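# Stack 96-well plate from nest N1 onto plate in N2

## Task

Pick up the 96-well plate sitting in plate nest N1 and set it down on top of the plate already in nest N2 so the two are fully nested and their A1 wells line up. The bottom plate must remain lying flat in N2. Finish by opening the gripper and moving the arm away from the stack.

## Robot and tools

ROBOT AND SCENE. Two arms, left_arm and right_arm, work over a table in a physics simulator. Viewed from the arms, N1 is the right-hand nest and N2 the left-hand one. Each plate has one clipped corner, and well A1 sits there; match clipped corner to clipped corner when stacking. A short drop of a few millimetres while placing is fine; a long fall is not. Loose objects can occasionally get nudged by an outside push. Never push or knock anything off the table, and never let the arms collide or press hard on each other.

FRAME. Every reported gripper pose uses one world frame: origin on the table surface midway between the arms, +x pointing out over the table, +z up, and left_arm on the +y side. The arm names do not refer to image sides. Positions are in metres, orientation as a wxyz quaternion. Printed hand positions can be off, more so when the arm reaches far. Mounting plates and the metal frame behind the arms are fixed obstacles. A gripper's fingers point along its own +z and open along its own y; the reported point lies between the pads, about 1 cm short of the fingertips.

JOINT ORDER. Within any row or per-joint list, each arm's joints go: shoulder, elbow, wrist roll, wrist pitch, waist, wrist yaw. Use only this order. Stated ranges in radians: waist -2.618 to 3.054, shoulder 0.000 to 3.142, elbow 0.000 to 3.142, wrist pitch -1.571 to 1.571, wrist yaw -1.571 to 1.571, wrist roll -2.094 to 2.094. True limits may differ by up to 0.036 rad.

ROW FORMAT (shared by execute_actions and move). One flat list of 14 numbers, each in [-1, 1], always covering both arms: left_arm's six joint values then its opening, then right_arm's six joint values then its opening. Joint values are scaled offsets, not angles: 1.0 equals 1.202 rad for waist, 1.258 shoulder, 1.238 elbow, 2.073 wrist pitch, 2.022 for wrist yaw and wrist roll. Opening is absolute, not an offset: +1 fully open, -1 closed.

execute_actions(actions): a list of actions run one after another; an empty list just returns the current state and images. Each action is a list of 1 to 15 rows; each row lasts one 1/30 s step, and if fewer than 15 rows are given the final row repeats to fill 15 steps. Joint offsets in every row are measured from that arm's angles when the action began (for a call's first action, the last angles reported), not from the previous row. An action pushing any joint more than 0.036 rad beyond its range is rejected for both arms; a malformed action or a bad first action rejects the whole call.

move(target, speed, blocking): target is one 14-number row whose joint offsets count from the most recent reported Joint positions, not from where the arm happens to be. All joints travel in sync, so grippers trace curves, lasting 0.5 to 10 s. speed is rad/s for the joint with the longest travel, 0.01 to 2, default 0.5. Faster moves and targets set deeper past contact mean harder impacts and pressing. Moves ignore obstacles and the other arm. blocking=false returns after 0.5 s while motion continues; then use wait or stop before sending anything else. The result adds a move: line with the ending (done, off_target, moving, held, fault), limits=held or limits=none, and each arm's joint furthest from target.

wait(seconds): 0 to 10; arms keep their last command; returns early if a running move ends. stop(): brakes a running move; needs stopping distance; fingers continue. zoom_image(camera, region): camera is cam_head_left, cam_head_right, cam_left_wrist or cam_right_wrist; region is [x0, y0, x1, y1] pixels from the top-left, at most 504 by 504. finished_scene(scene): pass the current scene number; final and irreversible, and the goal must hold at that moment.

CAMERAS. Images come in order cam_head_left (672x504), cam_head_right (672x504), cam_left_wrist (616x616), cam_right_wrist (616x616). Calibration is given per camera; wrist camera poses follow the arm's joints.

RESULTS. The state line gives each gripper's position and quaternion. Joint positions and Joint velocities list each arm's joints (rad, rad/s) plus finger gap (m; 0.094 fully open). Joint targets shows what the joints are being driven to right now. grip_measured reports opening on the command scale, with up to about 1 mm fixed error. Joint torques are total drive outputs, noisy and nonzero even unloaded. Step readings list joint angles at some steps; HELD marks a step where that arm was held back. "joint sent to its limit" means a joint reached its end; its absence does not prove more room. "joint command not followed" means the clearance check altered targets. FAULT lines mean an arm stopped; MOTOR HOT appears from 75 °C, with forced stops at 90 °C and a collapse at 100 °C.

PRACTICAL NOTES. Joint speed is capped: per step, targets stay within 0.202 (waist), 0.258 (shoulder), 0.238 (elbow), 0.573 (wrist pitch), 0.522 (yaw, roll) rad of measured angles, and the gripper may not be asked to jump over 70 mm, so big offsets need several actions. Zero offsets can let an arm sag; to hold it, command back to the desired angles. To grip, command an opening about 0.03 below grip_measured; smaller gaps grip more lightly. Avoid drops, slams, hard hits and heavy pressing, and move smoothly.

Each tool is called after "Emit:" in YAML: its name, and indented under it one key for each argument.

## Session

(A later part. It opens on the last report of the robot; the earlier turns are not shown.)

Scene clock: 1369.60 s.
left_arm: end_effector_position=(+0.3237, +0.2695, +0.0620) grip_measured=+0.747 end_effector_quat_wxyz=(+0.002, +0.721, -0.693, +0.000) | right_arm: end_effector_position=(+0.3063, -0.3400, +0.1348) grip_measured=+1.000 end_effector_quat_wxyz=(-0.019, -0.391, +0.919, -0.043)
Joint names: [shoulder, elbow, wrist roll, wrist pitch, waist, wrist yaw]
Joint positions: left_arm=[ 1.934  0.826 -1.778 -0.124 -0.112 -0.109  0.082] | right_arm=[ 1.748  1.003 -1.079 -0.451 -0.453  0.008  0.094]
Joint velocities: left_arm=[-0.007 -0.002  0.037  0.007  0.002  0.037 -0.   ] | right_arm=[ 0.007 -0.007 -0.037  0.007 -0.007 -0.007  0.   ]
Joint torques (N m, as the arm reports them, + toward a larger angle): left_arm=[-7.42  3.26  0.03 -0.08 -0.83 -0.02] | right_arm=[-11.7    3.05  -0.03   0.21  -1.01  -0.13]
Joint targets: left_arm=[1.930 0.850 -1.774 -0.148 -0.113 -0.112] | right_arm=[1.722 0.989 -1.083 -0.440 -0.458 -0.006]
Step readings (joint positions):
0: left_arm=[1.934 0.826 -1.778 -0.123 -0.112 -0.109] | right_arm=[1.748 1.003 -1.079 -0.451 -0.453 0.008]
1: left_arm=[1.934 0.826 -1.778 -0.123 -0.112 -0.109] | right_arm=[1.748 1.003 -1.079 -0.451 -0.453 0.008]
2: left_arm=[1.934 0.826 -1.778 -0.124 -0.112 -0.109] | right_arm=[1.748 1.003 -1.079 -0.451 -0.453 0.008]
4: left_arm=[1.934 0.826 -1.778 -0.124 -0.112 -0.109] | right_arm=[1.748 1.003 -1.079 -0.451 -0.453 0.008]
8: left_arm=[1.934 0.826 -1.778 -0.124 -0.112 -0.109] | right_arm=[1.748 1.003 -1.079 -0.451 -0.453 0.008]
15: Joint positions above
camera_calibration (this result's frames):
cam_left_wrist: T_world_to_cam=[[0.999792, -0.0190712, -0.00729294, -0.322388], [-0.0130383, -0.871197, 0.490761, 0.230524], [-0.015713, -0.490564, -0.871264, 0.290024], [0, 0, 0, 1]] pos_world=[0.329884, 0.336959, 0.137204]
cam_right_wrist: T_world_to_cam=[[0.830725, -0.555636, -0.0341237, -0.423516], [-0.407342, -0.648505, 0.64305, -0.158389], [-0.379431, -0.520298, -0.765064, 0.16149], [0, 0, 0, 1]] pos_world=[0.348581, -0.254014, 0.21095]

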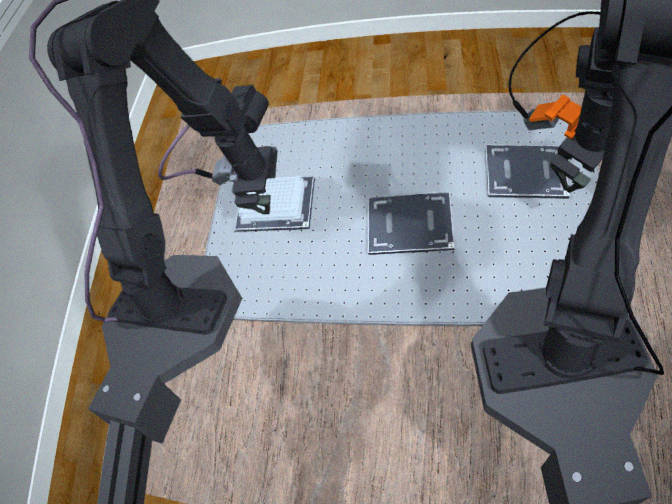

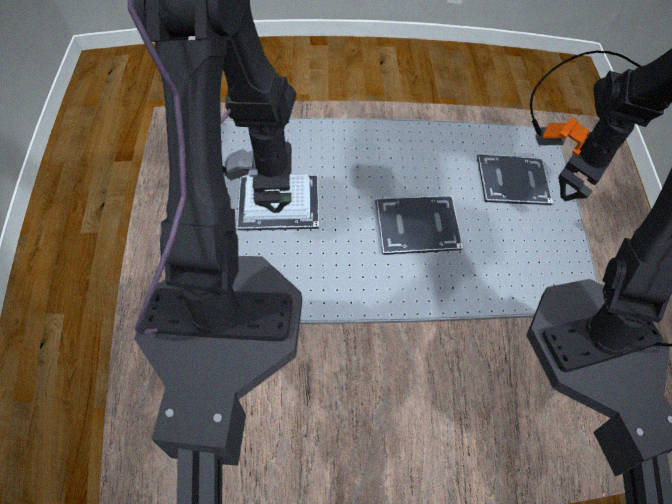

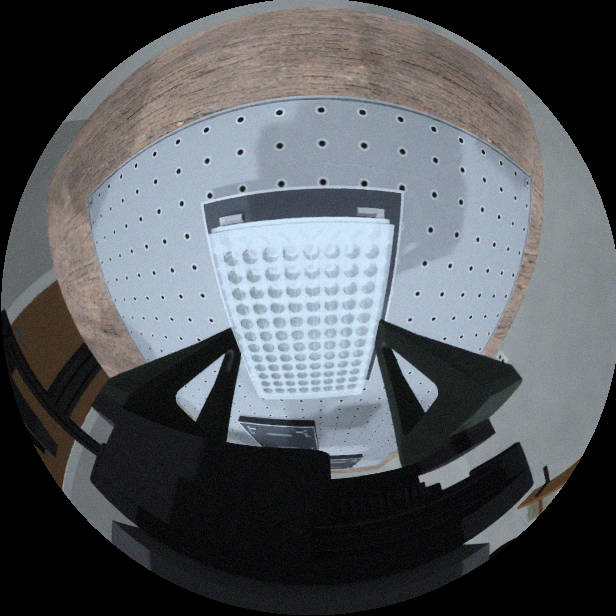

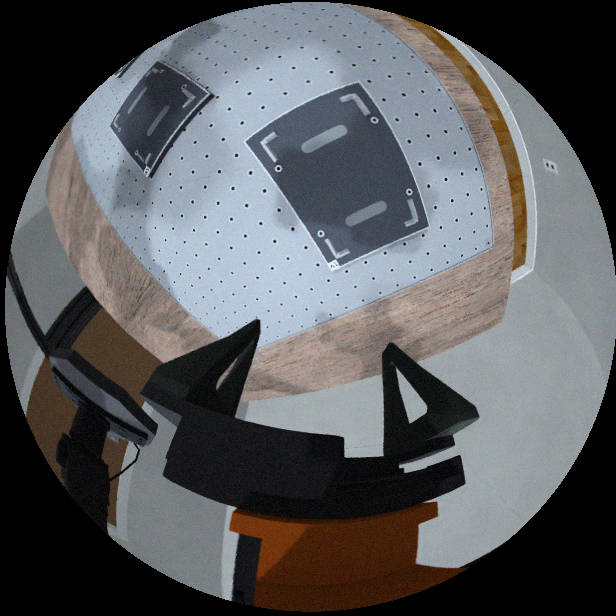

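Emit:
execute_actions:
  actions:
    - [[-0.003,0.0194,0.002,-0.006,-0.0005,-0.0015,0.70,-0.0207,-0.0113,-0.002,0.0053,-0.004,-0.007,1]]
    - [[-0.003,0.0194,0.002,-0.006,-0.0166,-0.0015,0.69,-0.0207,-0.0113,-0.002,0.0053,-0.004,-0.007,1],[-0.003,0.0194,0.002,-0.006,-0.001,-0.0015,0.69,-0.0207,-0.0113,-0.002,0.0053,-0.004,-0.007,1]]

Emit:
zoom_image:
  camera: "cam_left_wrist"
  region: [200, 210, 240, 240]

Emit:
zoom_image:
  camera: "cam_left_wrist"
  region: [360, 200, 400, 230]

Scene clock: 1404.93 s.
left_arm: end_effector_position=(+0.3238, +0.2692, +0.0620) grip_measured=+0.712 end_effector_quat_wxyz=(+0.002, +0.721, -0.693, +0.001) | right_arm: end_effector_position=(+0.3063, -0.3400, +0.1348) grip_measured=+1.000 end_effector_quat_wxyz=(-0.018, -0.391, +0.919, -0.043)
Joint names: [shoulder, elbow, wrist roll, wrist pitch, waist, wrist yaw]
Joint positions: left_arm=[ 1.934  0.826 -1.778 -0.123 -0.113 -0.109  0.08 ] | right_arm=[ 1.748  1.003 -1.079 -0.451 -0.453  0.007  0.094]
Joint velocities: left_arm=[-0.022  0.002  0.037 -0.037  0.002 -0.051  0.001] | right_arm=[ 0.002 -0.002 -0.007 -0.007  0.012 -0.022  0.   ]
Joint torques (N m, as the arm reports them, + toward a larger angle): left_arm=[-7.43  3.25  0.03  0.03 -0.81 -0.01] | right_arm=[-11.73   3.04  -0.03   0.22  -1.06  -0.13]
Joint targets: left_arm=[1.930 0.850 -1.774 -0.136 -0.113 -0.112] | right_arm=[1.722 0.989 -1.083 -0.440 -0.458 -0.007]
Step readings (joint positions; steps 1 to 15: 1st action; 16 to 30: 2nd action):
0: left_arm=[1.934 0.826 -1.778 -0.124 -0.112 -0.109] | right_arm=[1.748 1.003 -1.079 -0.451 -0.453 0.008]
1: left_arm=[1.934 0.826 -1.778 -0.123 -0.112 -0.109] | right_arm=[1.748 1.003 -1.079 -0.451 -0.453 0.008]
2: left_arm=[1.934 0.826 -1.778 -0.123 -0.112 -0.109] | right_arm=[1.748 1.003 -1.079 -0.451 -0.453 0.008]
4: left_arm=[1.934 0.826 -1.778 -0.123 -0.112 -0.109] | right_arm=[1.748 1.003 -1.079 -0.451 -0.453 0.008]
8: left_arm=[1.934 0.826 -1.778 -0.123 -0.112 -0.109] | right_arm=[1.748 1.003 -1.079 -0.451 -0.453 0.008]
15: left_arm=[1.934 0.826 -1.778 -0.123 -0.112 -0.109] | right_arm=[1.748 1.003 -1.079 -0.451 -0.453 0.008]
16: left_arm=[1.934 0.826 -1.778 -0.123 -0.113 -0.109] | right_arm=[1.748 1.003 -1.079 -0.451 -0.453 0.007]
17: left_arm=[1.934 0.826 -1.778 -0.123 -0.113 -0.109] | right_arm=[1.748 1.003 -1.079 -0.451 -0.453 0.007]
19: left_arm=[1.934 0.826 -1.778 -0.123 -0.113 -0.109] | right_arm=[1.748 1.003 -1.079 -0.451 -0.453 0.007]
23: left_arm=[1.934 0.826 -1.778 -0.123 -0.113 -0.109] | right_arm=[1.748 1.003 -1.079 -0.451 -0.453 0.007]
30: Joint positions above
camera_calibration (this result's frames):
cam_left_wrist: T_world_to_cam=[[0.999781, -0.0197449, -0.00687592, -0.322296], [-0.013825, -0.871026, 0.491042, 0.230454], [-0.0156847, -0.490839, -0.871109, 0.289961], [0, 0, 0, 1]] pos_world=[0.32996, 0.336692, 0.13721]
cam_right_wrist: T_world_to_cam=[[0.830734, -0.555615, -0.0342427, -0.423475], [-0.407402, -0.648745, 0.64277, -0.158361], [-0.379348, -0.52002, -0.765294, 0.161626], [0, 0, 0, 1]] pos_world=[0.348591, -0.253976, 0.21098]

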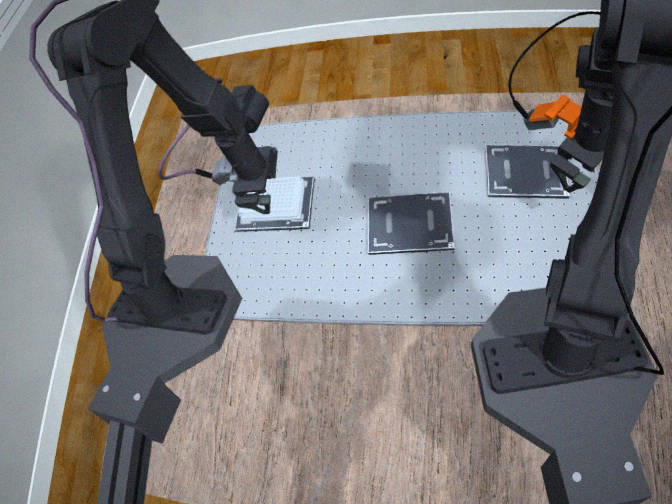

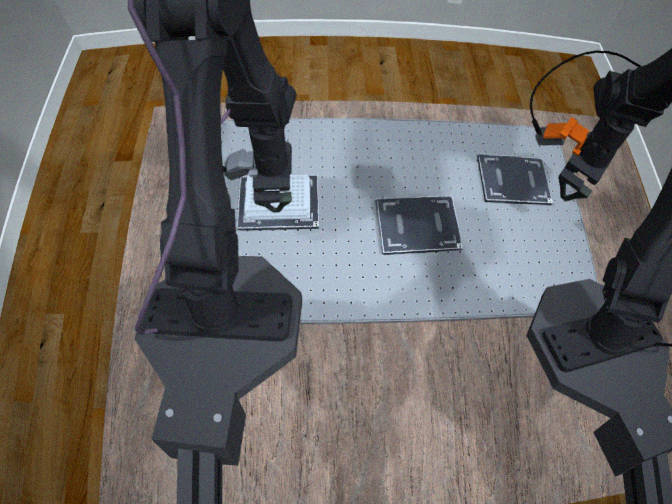

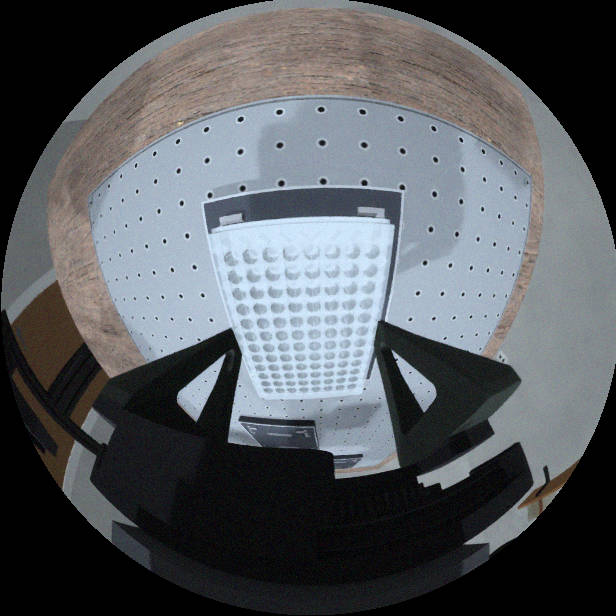

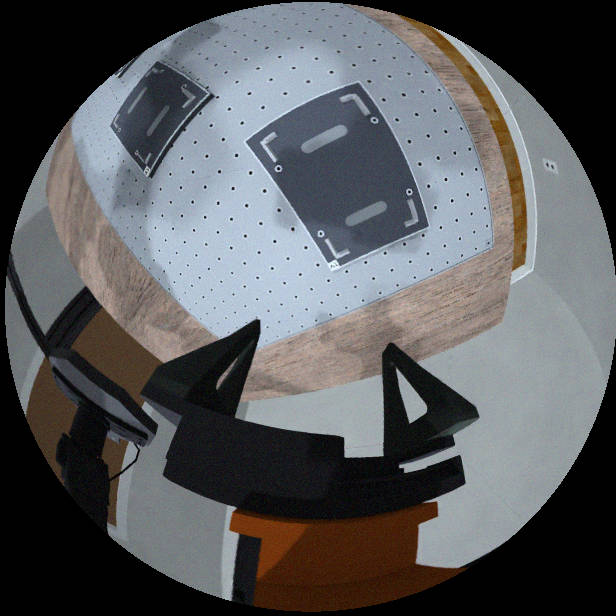

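Region (200, 210, 240, 240) of cam_left_wrist's 616x616 image, scaled by 12.600, with more detail than that image has; it fills the top 378 rows of this view, and the rest is white.

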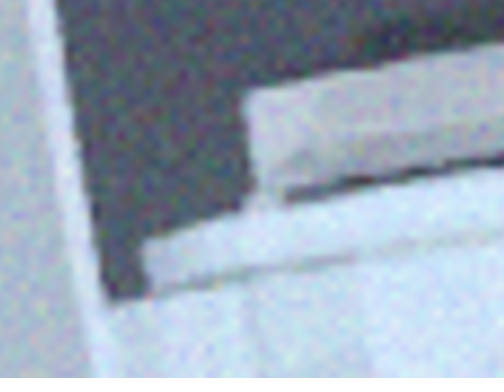

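Region (360, 200, 400, 230) of cam_left_wrist's 616x616 image, scaled by 12.600, with more detail than that image has; it fills the top 378 rows of this view, and the rest is white.

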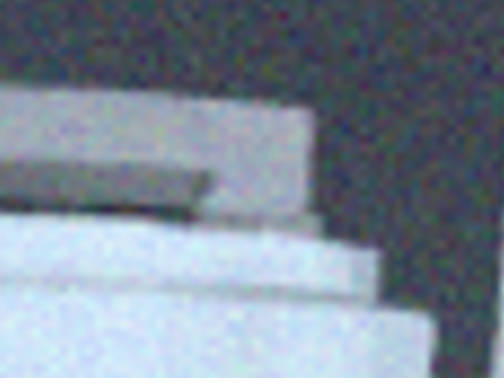

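Emit:
execute_actions:
  actions: []

Scene clock: 1425.77 s.
left_arm: end_effector_position=(+0.3238, +0.2692, +0.0620) grip_measured=+0.712 end_effector_quat_wxyz=(+0.002, +0.721, -0.693, +0.001) | right_arm: end_effector_position=(+0.3063, -0.3400, +0.1348) grip_measured=+1.000 end_effector_quat_wxyz=(-0.018, -0.391, +0.919, -0.043)
Joint names: [shoulder, elbow, wrist roll, wrist pitch, waist, wrist yaw]
Joint positions: left_arm=[ 1.934  0.826 -1.778 -0.123 -0.113 -0.109  0.08 ] | right_arm=[ 1.748  1.003 -1.079 -0.451 -0.453  0.007  0.094]
Joint velocities: left_arm=[-0.002 -0.007 -0.007 -0.007 -0.007 -0.037 -0.001] | right_arm=[-0.012 -0.002  0.022  0.022 -0.002 -0.051  0.   ]
Joint torques (N m, as the arm reports them, + toward a larger angle): left_arm=[-7.44  3.26  0.03  0.02 -0.81 -0.01] | right_arm=[-11.73   3.04  -0.03   0.21  -1.02  -0.15]
Joint targets: left_arm=[1.930 0.850 -1.774 -0.136 -0.113 -0.112] | right_arm=[1.722 0.989 -1.083 -0.440 -0.458 -0.007]
camera_calibration (this result's frames):
cam_left_wrist: T_world_to_cam=[[0.999781, -0.0197449, -0.00687592, -0.322296], [-0.013825, -0.871026, 0.491042, 0.230454], [-0.0156847, -0.490839, -0.871109, 0.289961], [0, 0, 0, 1]] pos_world=[0.32996, 0.336692, 0.13721]
cam_right_wrist: T_world_to_cam=[[0.830734, -0.555615, -0.0342427, -0.423475], [-0.407402, -0.648745, 0.64277, -0.158361], [-0.379348, -0.52002, -0.765294, 0.161626], [0, 0, 0, 1]] pos_world=[0.348591, -0.253976, 0.21098]

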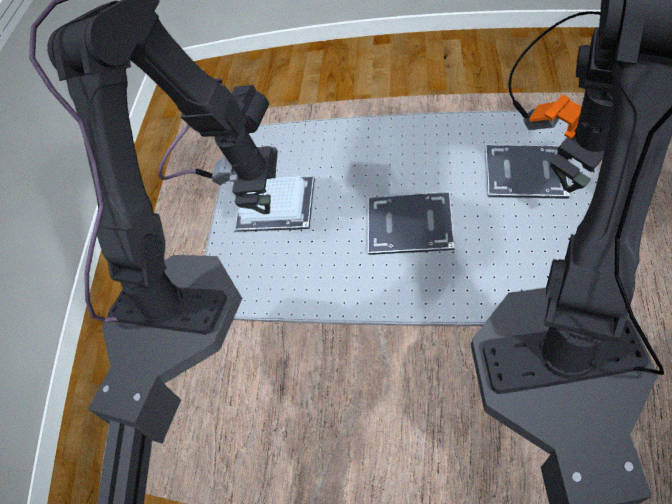

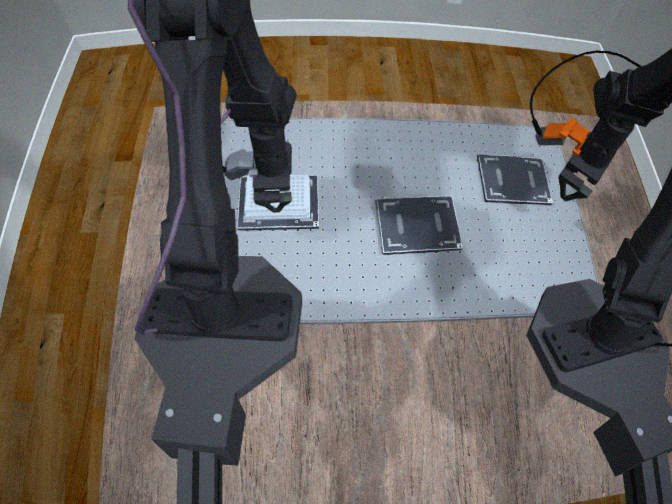

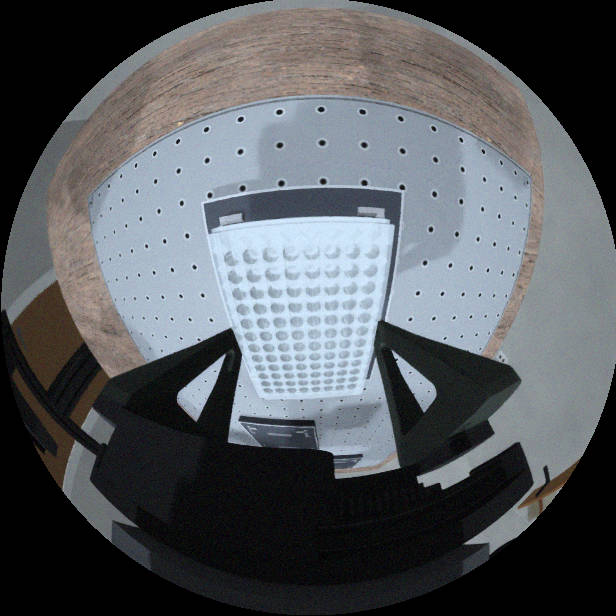

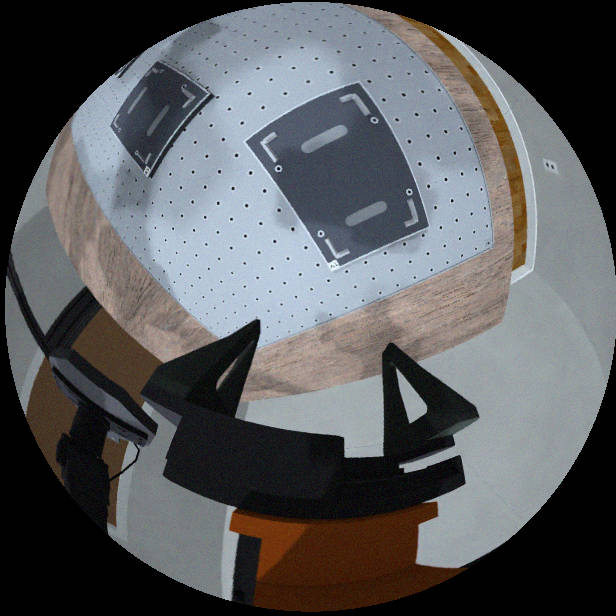

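Emit:
zoom_image:
  camera: "cam_left_wrist"
  region: [250, 200, 310, 235]

Emit:
zoom_image:
  camera: "cam_left_wrist"
  region: [300, 198, 360, 233]

Region (250, 200, 310, 235) of cam_left_wrist's 616x616 image, scaled by 8.400, with more detail than that image has; it fills the top 294 rows of this view, and the rest is white.

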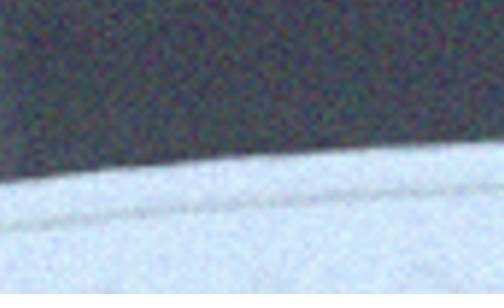

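Region (300, 198, 360, 233) of cam_left_wrist's 616x616 image, scaled by 8.400, with more detail than that image has; it fills the top 294 rows of this view, and the rest is white.

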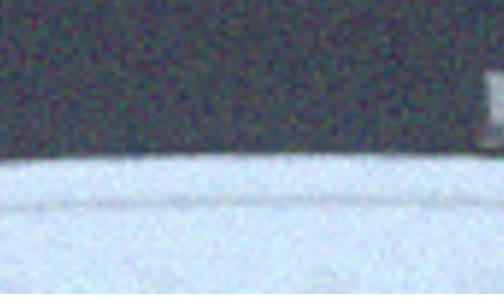

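Emit:
execute_actions:
  actions:
    - [[-0.003,0.0194,0.002,-0.006,-0.0005,-0.0015,0.705,-0.0207,-0.0113,-0.002,0.0053,-0.004,-0.007,1]]
    - [[0,0,0,0,0,0,0.72,0,0,0,0,0,0,1]]
    - [[0,0,0,0,0,0,0.735,0,0,0,0,0,0,1]]
    - [[0,0,0,0,0,0,0.75,0,0,0,0,0,0,1]]

Emit:
zoom_image:
  camera: "cam_left_wrist"
  region: [200, 210, 240, 240]

Emit:
zoom_image:
  camera: "cam_left_wrist"
  region: [360, 200, 400, 230]

Scene clock: 1435.47 s.
left_arm: end_effector_position=(+0.3240, +0.2691, +0.0620) grip_measured=+0.751 end_effector_quat_wxyz=(+0.002, +0.721, -0.693, +0.001) | right_arm: end_effector_position=(+0.3063, -0.3400, +0.1348) grip_measured=+1.000 end_effector_quat_wxyz=(-0.018, -0.391, +0.919, -0.043)
Joint names: [shoulder, elbow, wrist roll, wrist pitch, waist, wrist yaw]
Joint positions: left_arm=[ 1.934  0.826 -1.778 -0.123 -0.113 -0.109  0.082] | right_arm=[ 1.748  1.003 -1.079 -0.451 -0.453  0.007  0.094]
Joint velocities: left_arm=[-0.032  0.007  0.095  0.007 -0.007  0.007 -0.   ] | right_arm=[ 0.002  0.002 -0.007 -0.007 -0.012  0.007  0.   ]
Joint torques (N m, as the arm reports them, + toward a larger angle): left_arm=[-7.18  1.66  0.    0.14 -0.81  0.01] | right_arm=[-9.34  4.18  0.01  0.13 -0.62  0.02]
Joint targets: left_arm=[1.934 0.826 -1.778 -0.123 -0.113 -0.109] | right_arm=[1.748 1.003 -1.079 -0.451 -0.453 0.007]
Step readings (joint positions; steps 1 to 15: 1st action; 16 to 30: 2nd action; 31 to 45: 3rd action; 46 to 60: 4th action):
0: left_arm=[1.934 0.826 -1.778 -0.123 -0.113 -0.109] | right_arm=[1.748 1.003 -1.079 -0.451 -0.453 0.007]
1: left_arm=[1.934 0.826 -1.778 -0.123 -0.113 -0.109] | right_arm=[1.748 1.003 -1.079 -0.451 -0.453 0.007]
2: left_arm=[1.934 0.826 -1.778 -0.123 -0.113 -0.109] | right_arm=[1.748 1.003 -1.079 -0.451 -0.453 0.007]
4: left_arm=[1.934 0.826 -1.778 -0.123 -0.113 -0.109] | right_arm=[1.748 1.003 -1.079 -0.451 -0.453 0.007]
8: left_arm=[1.934 0.826 -1.778 -0.123 -0.113 -0.109] | right_arm=[1.748 1.003 -1.079 -0.451 -0.453 0.007]
15: left_arm=[1.934 0.826 -1.778 -0.123 -0.113 -0.109] | right_arm=[1.748 1.003 -1.079 -0.451 -0.453 0.007]
16: left_arm=[1.934 0.826 -1.778 -0.123 -0.113 -0.109] | right_arm=[1.748 1.003 -1.079 -0.451 -0.453 0.007]
17: left_arm=[1.934 0.826 -1.778 -0.123 -0.113 -0.109] | right_arm=[1.748 1.003 -1.079 -0.451 -0.453 0.007]
19: left_arm=[1.934 0.826 -1.778 -0.123 -0.113 -0.109] | right_arm=[1.748 1.003 -1.079 -0.451 -0.453 0.007]
23: left_arm=[1.934 0.826 -1.778 -0.123 -0.113 -0.109] | right_arm=[1.748 1.003 -1.079 -0.451 -0.453 0.007]
30: left_arm=[1.934 0.826 -1.778 -0.123 -0.113 -0.109] | right_arm=[1.748 1.003 -1.079 -0.451 -0.453 0.007]
31: left_arm=[1.934 0.826 -1.778 -0.123 -0.113 -0.109] | right_arm=[1.748 1.003 -1.079 -0.451 -0.453 0.007]
32: left_arm=[1.934 0.826 -1.778 -0.123 -0.113 -0.109] | right_arm=[1.748 1.003 -1.079 -0.451 -0.453 0.007]
34: left_arm=[1.934 0.826 -1.778 -0.123 -0.113 -0.109] | right_arm=[1.748 1.003 -1.079 -0.451 -0.453 0.007]
38: left_arm=[1.934 0.826 -1.778 -0.123 -0.113 -0.109] | right_arm=[1.748 1.003 -1.079 -0.451 -0.453 0.007]
45: left_arm=[1.934 0.826 -1.778 -0.123 -0.113 -0.109] | right_arm=[1.748 1.003 -1.079 -0.451 -0.453 0.007]
46: left_arm=[1.934 0.826 -1.778 -0.123 -0.113 -0.109] | right_arm=[1.748 1.003 -1.079 -0.451 -0.453 0.007]
47: left_arm=[1.934 0.826 -1.778 -0.123 -0.113 -0.109] | right_arm=[1.748 1.003 -1.079 -0.451 -0.453 0.007]
49: left_arm=[1.934 0.826 -1.778 -0.123 -0.113 -0.109] | right_arm=[1.748 1.003 -1.079 -0.451 -0.453 0.007]
53: left_arm=[1.934 0.826 -1.778 -0.123 -0.113 -0.109] | right_arm=[1.748 1.003 -1.079 -0.451 -0.453 0.007]
60: Joint positions above
camera_calibration (this result's frames):
cam_left_wrist: T_world_to_cam=[[0.999788, -0.0196598, -0.00612626, -0.322555], [-0.0141171, -0.870965, 0.491142, 0.230501], [-0.0149915, -0.490952, -0.871058, 0.289751], [0, 0, 0, 1]] pos_world=[0.330084, 0.33667, 0.137205]
cam_right_wrist: T_world_to_cam=[[0.830734, -0.555615, -0.0342427, -0.423475], [-0.407402, -0.648745, 0.64277, -0.158361], [-0.379348, -0.52002, -0.765294, 0.161626], [0, 0, 0, 1]] pos_world=[0.348591, -0.253976, 0.21098]

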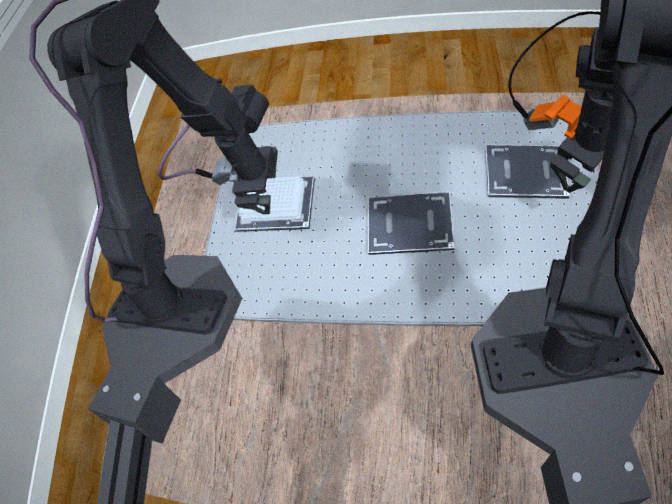

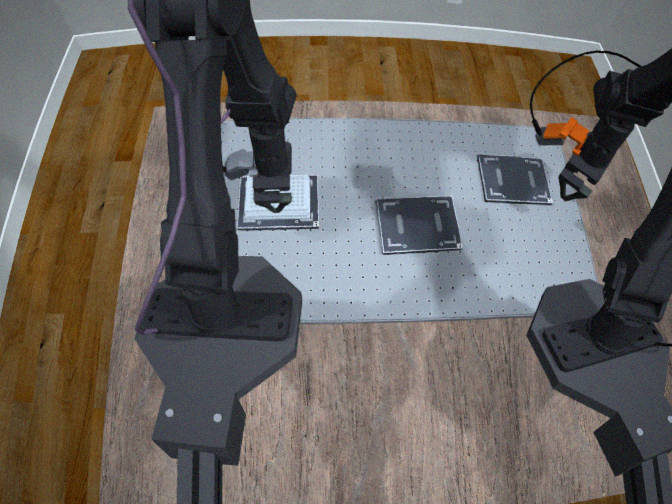

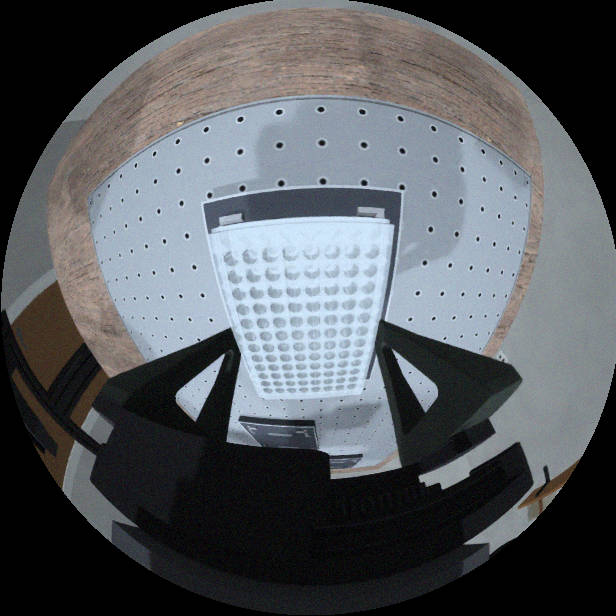

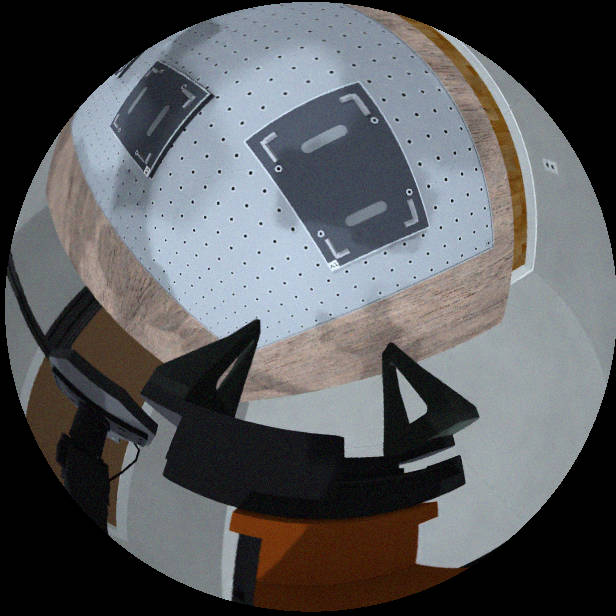

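Region (200, 210, 240, 240) of cam_left_wrist's 616x616 image, scaled by 12.600, with more detail than that image has; it fills the top 378 rows of this view, and the rest is white.

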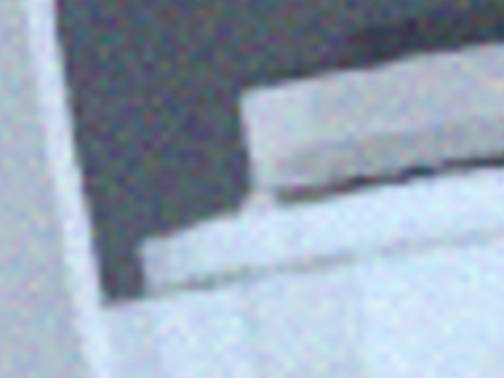

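Region (360, 200, 400, 230) of cam_left_wrist's 616x616 image, scaled by 12.600, with more detail than that image has; it fills the top 378 rows of this view, and the rest is white.

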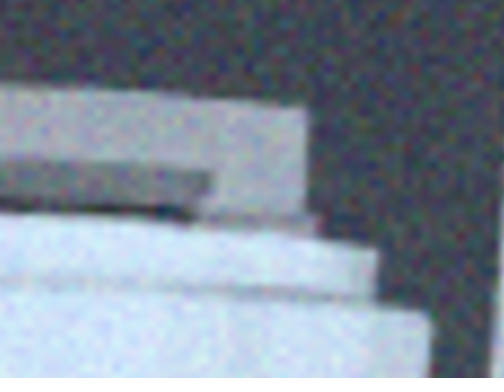

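Emit:
zoom_image:
  camera: "cam_left_wrist"
  region: [230, 200, 380, 235]

Emit:
zoom_image:
  camera: "cam_left_wrist"
  region: [235, 205, 265, 230]

Emit:
zoom_image:
  camera: "cam_left_wrist"
  region: [340, 200, 370, 225]

Region (230, 200, 380, 235) of cam_left_wrist's 616x616 image, scaled by 3.360, with more detail than that image has; it fills the top 118 rows of this view, and the rest is white.

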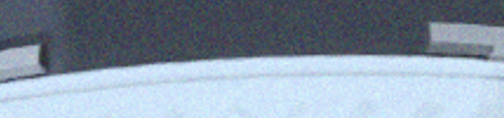

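Region (235, 205, 265, 230) of cam_left_wrist's 616x616 image, scaled by 16.800, with more detail than that image has.

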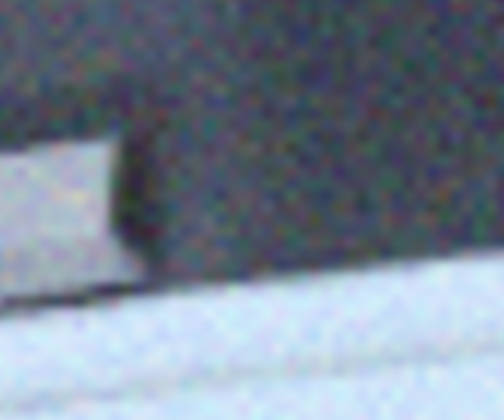

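Region (340, 200, 370, 225) of cam_left_wrist's 616x616 image, scaled by 16.800, with more detail than that image has.

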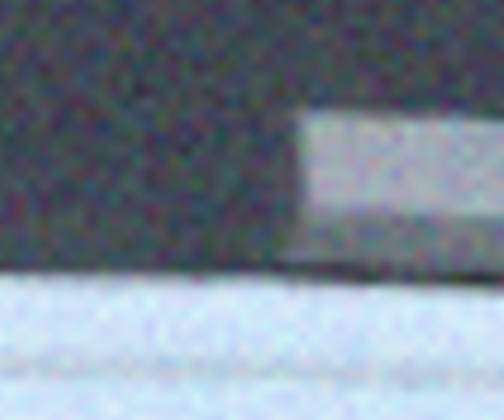

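Emit:
execute_actions:
  actions:
    - [[-0.003,0.0194,0.002,-0.0106,-0.0005,-0.0015,0.75,-0.0207,-0.0113,-0.002,0.0053,-0.004,-0.007,1],[-0.003,0.0194,0.002,-0.0106,-0.0005,-0.0015,0.75,-0.0207,-0.0113,-0.002,0.0053,-0.004,-0.007,1],[-0.003,0.0194,0.002,-0.0058,-0.0005,-0.0015,0.75,-0.0207,-0.0113,-0.002,0.0053,-0.004,-0.007,1]]

Emit:
zoom_image:
  camera: "cam_left_wrist"
  region: [200, 210, 240, 240]

Emit:
zoom_image:
  camera: "cam_left_wrist"
  region: [360, 200, 400, 230]

Scene clock: 1512.30 s.
left_arm: end_effector_position=(+0.3240, +0.2691, +0.0620) grip_measured=+0.751 end_effector_quat_wxyz=(+0.002, +0.721, -0.693, +0.001) | right_arm: end_effector_position=(+0.3063, -0.3400, +0.1348) grip_measured=+1.000 end_effector_quat_wxyz=(-0.018, -0.391, +0.919, -0.043)
Joint names: [shoulder, elbow, wrist roll, wrist pitch, waist, wrist yaw]
Joint positions: left_arm=[ 1.934  0.826 -1.778 -0.123 -0.113 -0.109  0.082] | right_arm=[ 1.748  1.003 -1.079 -0.451 -0.453  0.007  0.094]
Joint velocities: left_arm=[ 0.017 -0.007  0.007  0.007  0.007 -0.051 -0.   ] | right_arm=[-0.002 -0.017  0.037 -0.037  0.002  0.007  0.   ]
Joint torques (N m, as the arm reports them, + toward a larger angle): left_arm=[-7.43  3.25  0.03  0.03 -0.84 -0.02] | right_arm=[-11.72   3.07  -0.03   0.21  -0.99  -0.14]
Joint targets: left_arm=[1.930 0.850 -1.774 -0.135 -0.114 -0.112] | right_arm=[1.722 0.989 -1.083 -0.440 -0.458 -0.007]
Step readings (joint positions):
0: left_arm=[1.934 0.826 -1.778 -0.123 -0.113 -0.109] | right_arm=[1.748 1.003 -1.079 -0.451 -0.453 0.007]
1: left_arm=[1.934 0.826 -1.778 -0.123 -0.113 -0.109] | right_arm=[1.748 1.003 -1.079 -0.451 -0.453 0.007]
2: left_arm=[1.934 0.826 -1.778 -0.123 -0.113 -0.109] | right_arm=[1.748 1.003 -1.079 -0.451 -0.453 0.007]
4: left_arm=[1.934 0.826 -1.778 -0.123 -0.113 -0.109] | right_arm=[1.748 1.003 -1.079 -0.451 -0.453 0.007]
8: left_arm=[1.934 0.826 -1.778 -0.123 -0.113 -0.109] | right_arm=[1.748 1.003 -1.079 -0.451 -0.453 0.007]
15: Joint positions above
camera_calibration (this result's frames):
cam_left_wrist: T_world_to_cam=[[0.999788, -0.0196598, -0.00612626, -0.322555], [-0.0141171, -0.870965, 0.491142, 0.230501], [-0.0149915, -0.490952, -0.871058, 0.289751], [0, 0, 0, 1]] pos_world=[0.330084, 0.33667, 0.137205]
cam_right_wrist: T_world_to_cam=[[0.830734, -0.555615, -0.0342427, -0.423475], [-0.407402, -0.648745, 0.64277, -0.158361], [-0.379348, -0.52002, -0.765294, 0.161626], [0, 0, 0, 1]] pos_world=[0.348591, -0.253976, 0.21098]

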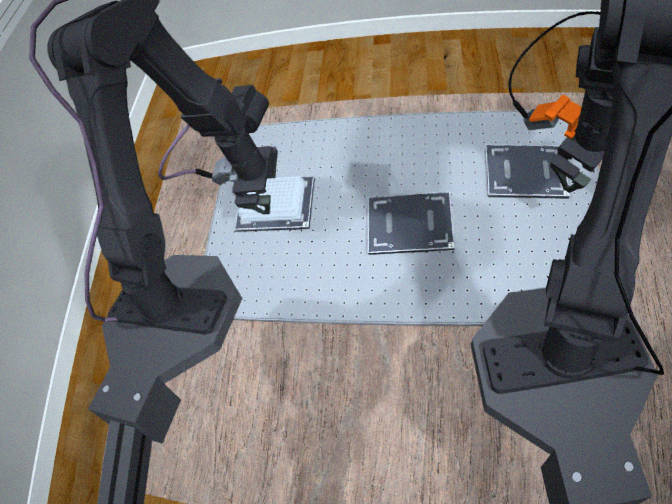

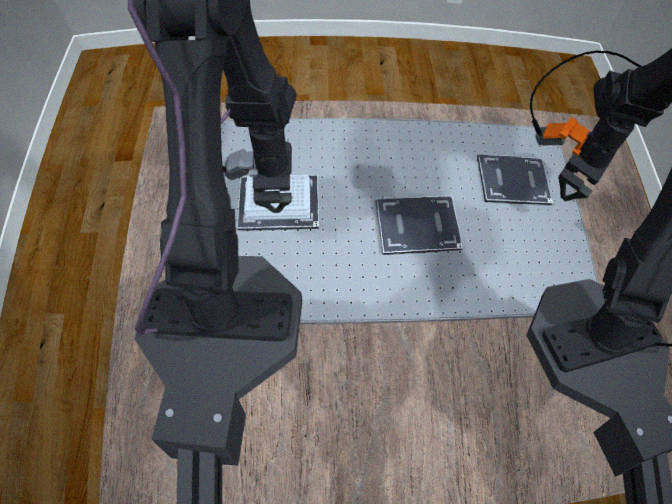

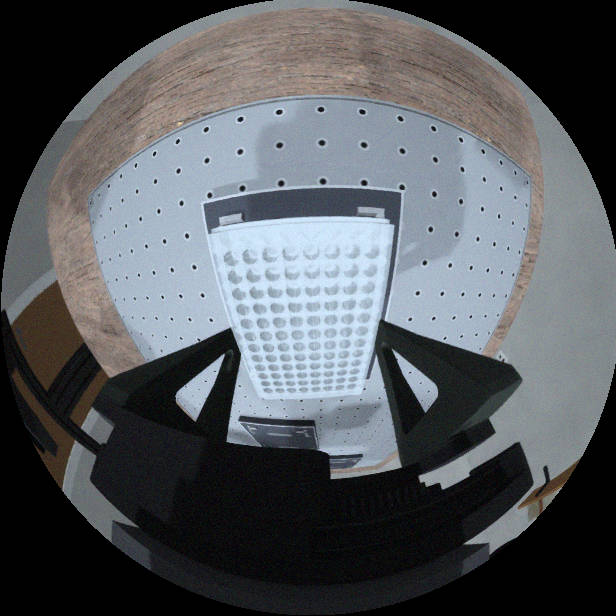

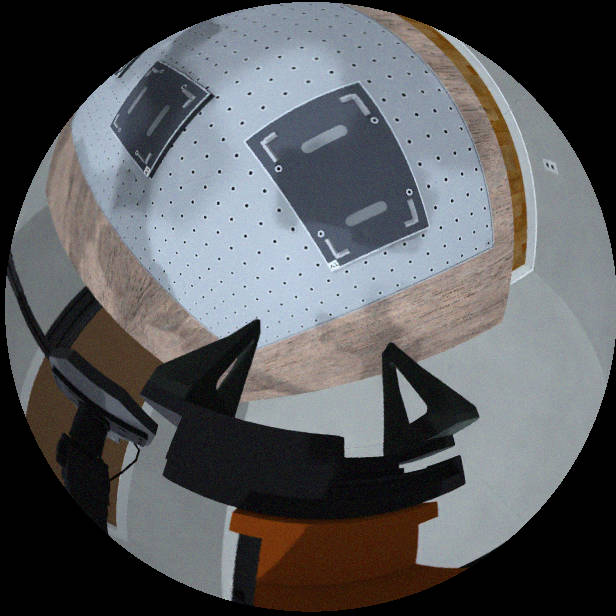

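Region (200, 210, 240, 240) of cam_left_wrist's 616x616 image, scaled by 12.600, with more detail than that image has; it fills the top 378 rows of this view, and the rest is white.

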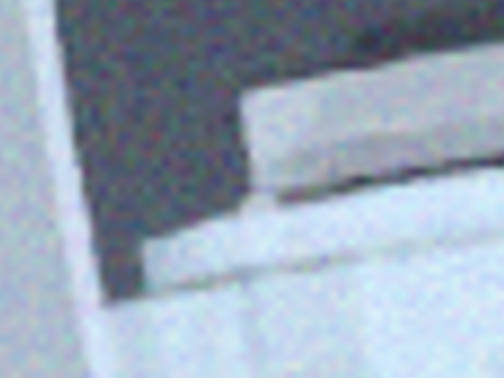

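Region (360, 200, 400, 230) of cam_left_wrist's 616x616 image, scaled by 12.600, with more detail than that image has; it fills the top 378 rows of this view, and the rest is white.

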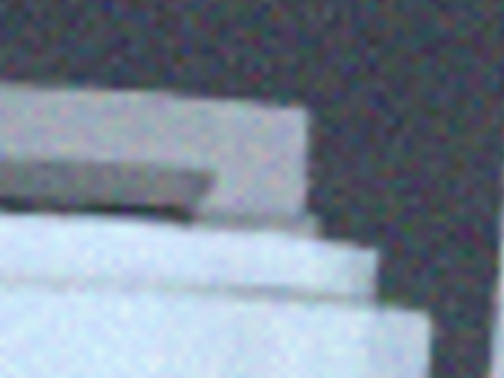

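Emit:
execute_actions:
  actions:
    - [[-0.003,0.0194,0.002,-0.0125,-0.0005,-0.0015,0.75,-0.0207,-0.0113,-0.002,0.0053,-0.004,-0.007,1],[-0.003,0.0194,0.002,-0.0125,-0.0005,-0.0015,0.75,-0.0207,-0.0113,-0.002,0.0053,-0.004,-0.007,1],[-0.003,0.0194,0.002,-0.0125,-0.0005,-0.0015,0.75,-0.0207,-0.0113,-0.002,0.0053,-0.004,-0.007,1],[-0.003,0.0194,0.002,-0.0058,-0.0005,-0.0015,0.75,-0.0207,-0.0113,-0.002,0.0053,-0.004,-0.007,1]]

Emit:
zoom_image:
  camera: "cam_left_wrist"
  region: [200, 210, 240, 240]

Emit:
zoom_image:
  camera: "cam_left_wrist"
  region: [360, 200, 400, 230]

Scene clock: 1517.70 s.
left_arm: end_effector_position=(+0.3239, +0.2692, +0.0620) grip_measured=+0.751 end_effector_quat_wxyz=(+0.002, +0.721, -0.693, +0.001) | right_arm: end_effector_position=(+0.3063, -0.3399, +0.1348) grip_measured=+1.000 end_effector_quat_wxyz=(-0.018, -0.391, +0.919, -0.043)
Joint names: [shoulder, elbow, wrist roll, wrist pitch, waist, wrist yaw]
Joint positions: left_arm=[ 1.934  0.826 -1.778 -0.123 -0.113 -0.109  0.082] | right_arm=[ 1.748  1.003 -1.079 -0.451 -0.453  0.007  0.094]
Joint velocities: left_arm=[-0.022 -0.002  0.007 -0.007 -0.007 -0.007 -0.   ] | right_arm=[-0.012 -0.012 -0.022  0.022  0.017  0.007  0.   ]
Joint torques (N m, as the arm reports them, + toward a larger angle): left_arm=[-7.43  3.26  0.04  0.03 -0.84 -0.01] | right_arm=[-11.78   3.08  -0.02   0.22  -1.06  -0.13]
Joint targets: left_arm=[1.930 0.850 -1.774 -0.135 -0.114 -0.112] | right_arm=[1.722 0.989 -1.083 -0.440 -0.458 -0.007]
Step readings (joint positions):
0: left_arm=[1.934 0.826 -1.778 -0.123 -0.113 -0.109] | right_arm=[1.748 1.003 -1.079 -0.451 -0.453 0.007]
1: left_arm=[1.934 0.826 -1.778 -0.123 -0.113 -0.109] | right_arm=[1.748 1.003 -1.079 -0.451 -0.453 0.007]
2: left_arm=[1.934 0.826 -1.778 -0.123 -0.113 -0.109] | right_arm=[1.748 1.003 -1.079 -0.451 -0.453 0.007]
4: left_arm=[1.934 0.826 -1.778 -0.123 -0.113 -0.109] | right_arm=[1.748 1.003 -1.079 -0.451 -0.453 0.007]
8: left_arm=[1.934 0.826 -1.778 -0.123 -0.113 -0.109] | right_arm=[1.748 1.003 -1.079 -0.451 -0.453 0.007]
15: Joint positions above
camera_calibration (this result's frames):
cam_left_wrist: T_world_to_cam=[[0.999785, -0.0197024, -0.00650109, -0.322426], [-0.0139711, -0.870996, 0.491092, 0.230477], [-0.0153381, -0.490896, -0.871083, 0.289856], [0, 0, 0, 1]] pos_world=[0.330022, 0.336681, 0.137207]
cam_right_wrist: T_world_to_cam=[[0.830743, -0.555595, -0.0343616, -0.423434], [-0.407462, -0.648985, 0.64249, -0.158333], [-0.379264, -0.519743, -0.765523, 0.161762], [0, 0, 0, 1]] pos_world=[0.348601, -0.253939, 0.21101]

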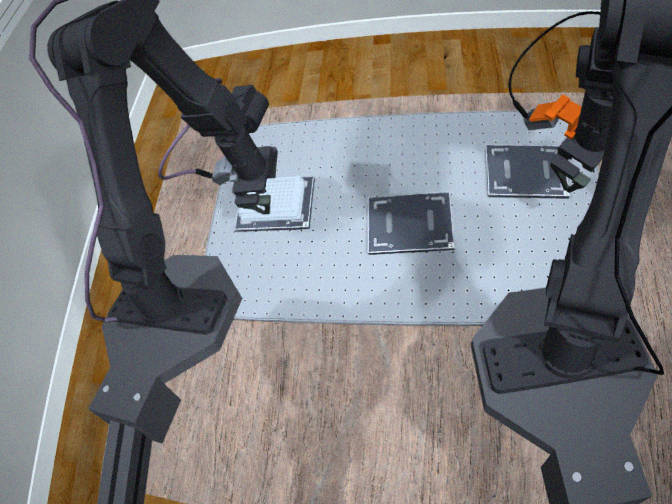

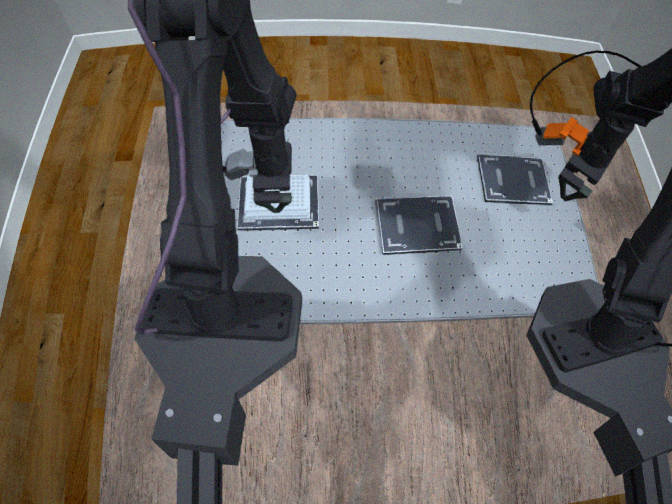

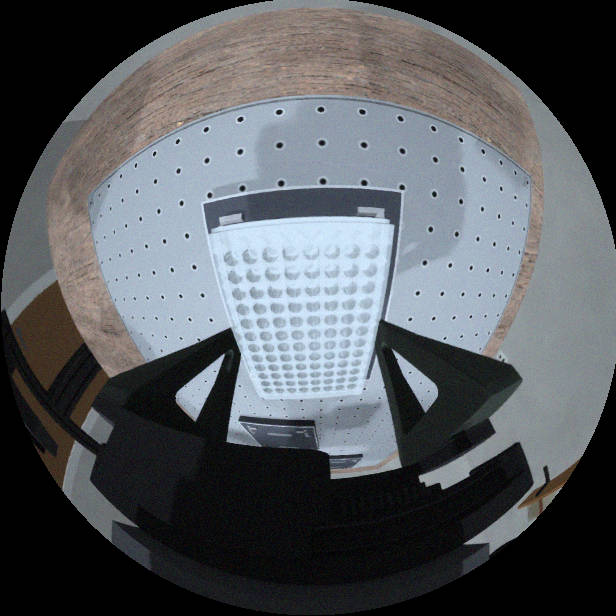

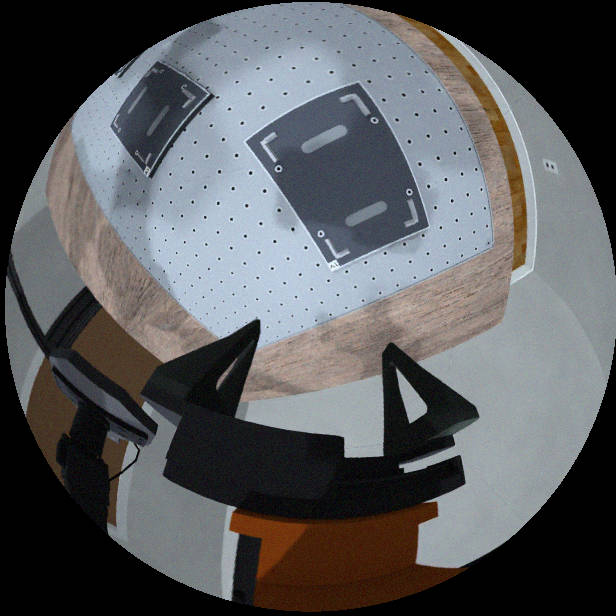

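Region (200, 210, 240, 240) of cam_left_wrist's 616x616 image, scaled by 12.600, with more detail than that image has; it fills the top 378 rows of this view, and the rest is white.

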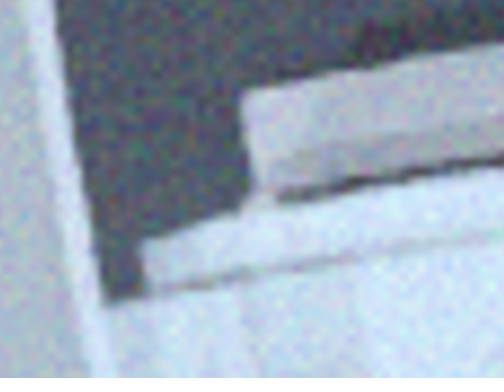

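Region (360, 200, 400, 230) of cam_left_wrist's 616x616 image, scaled by 12.600, with more detail than that image has; it fills the top 378 rows of this view, and the rest is white.

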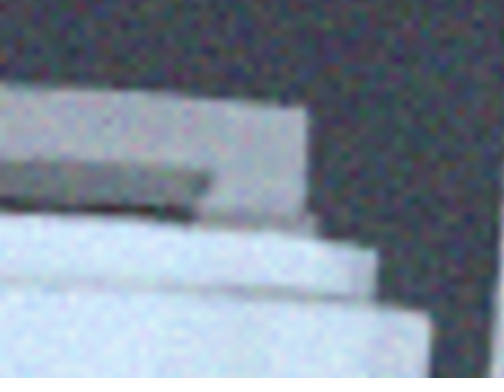

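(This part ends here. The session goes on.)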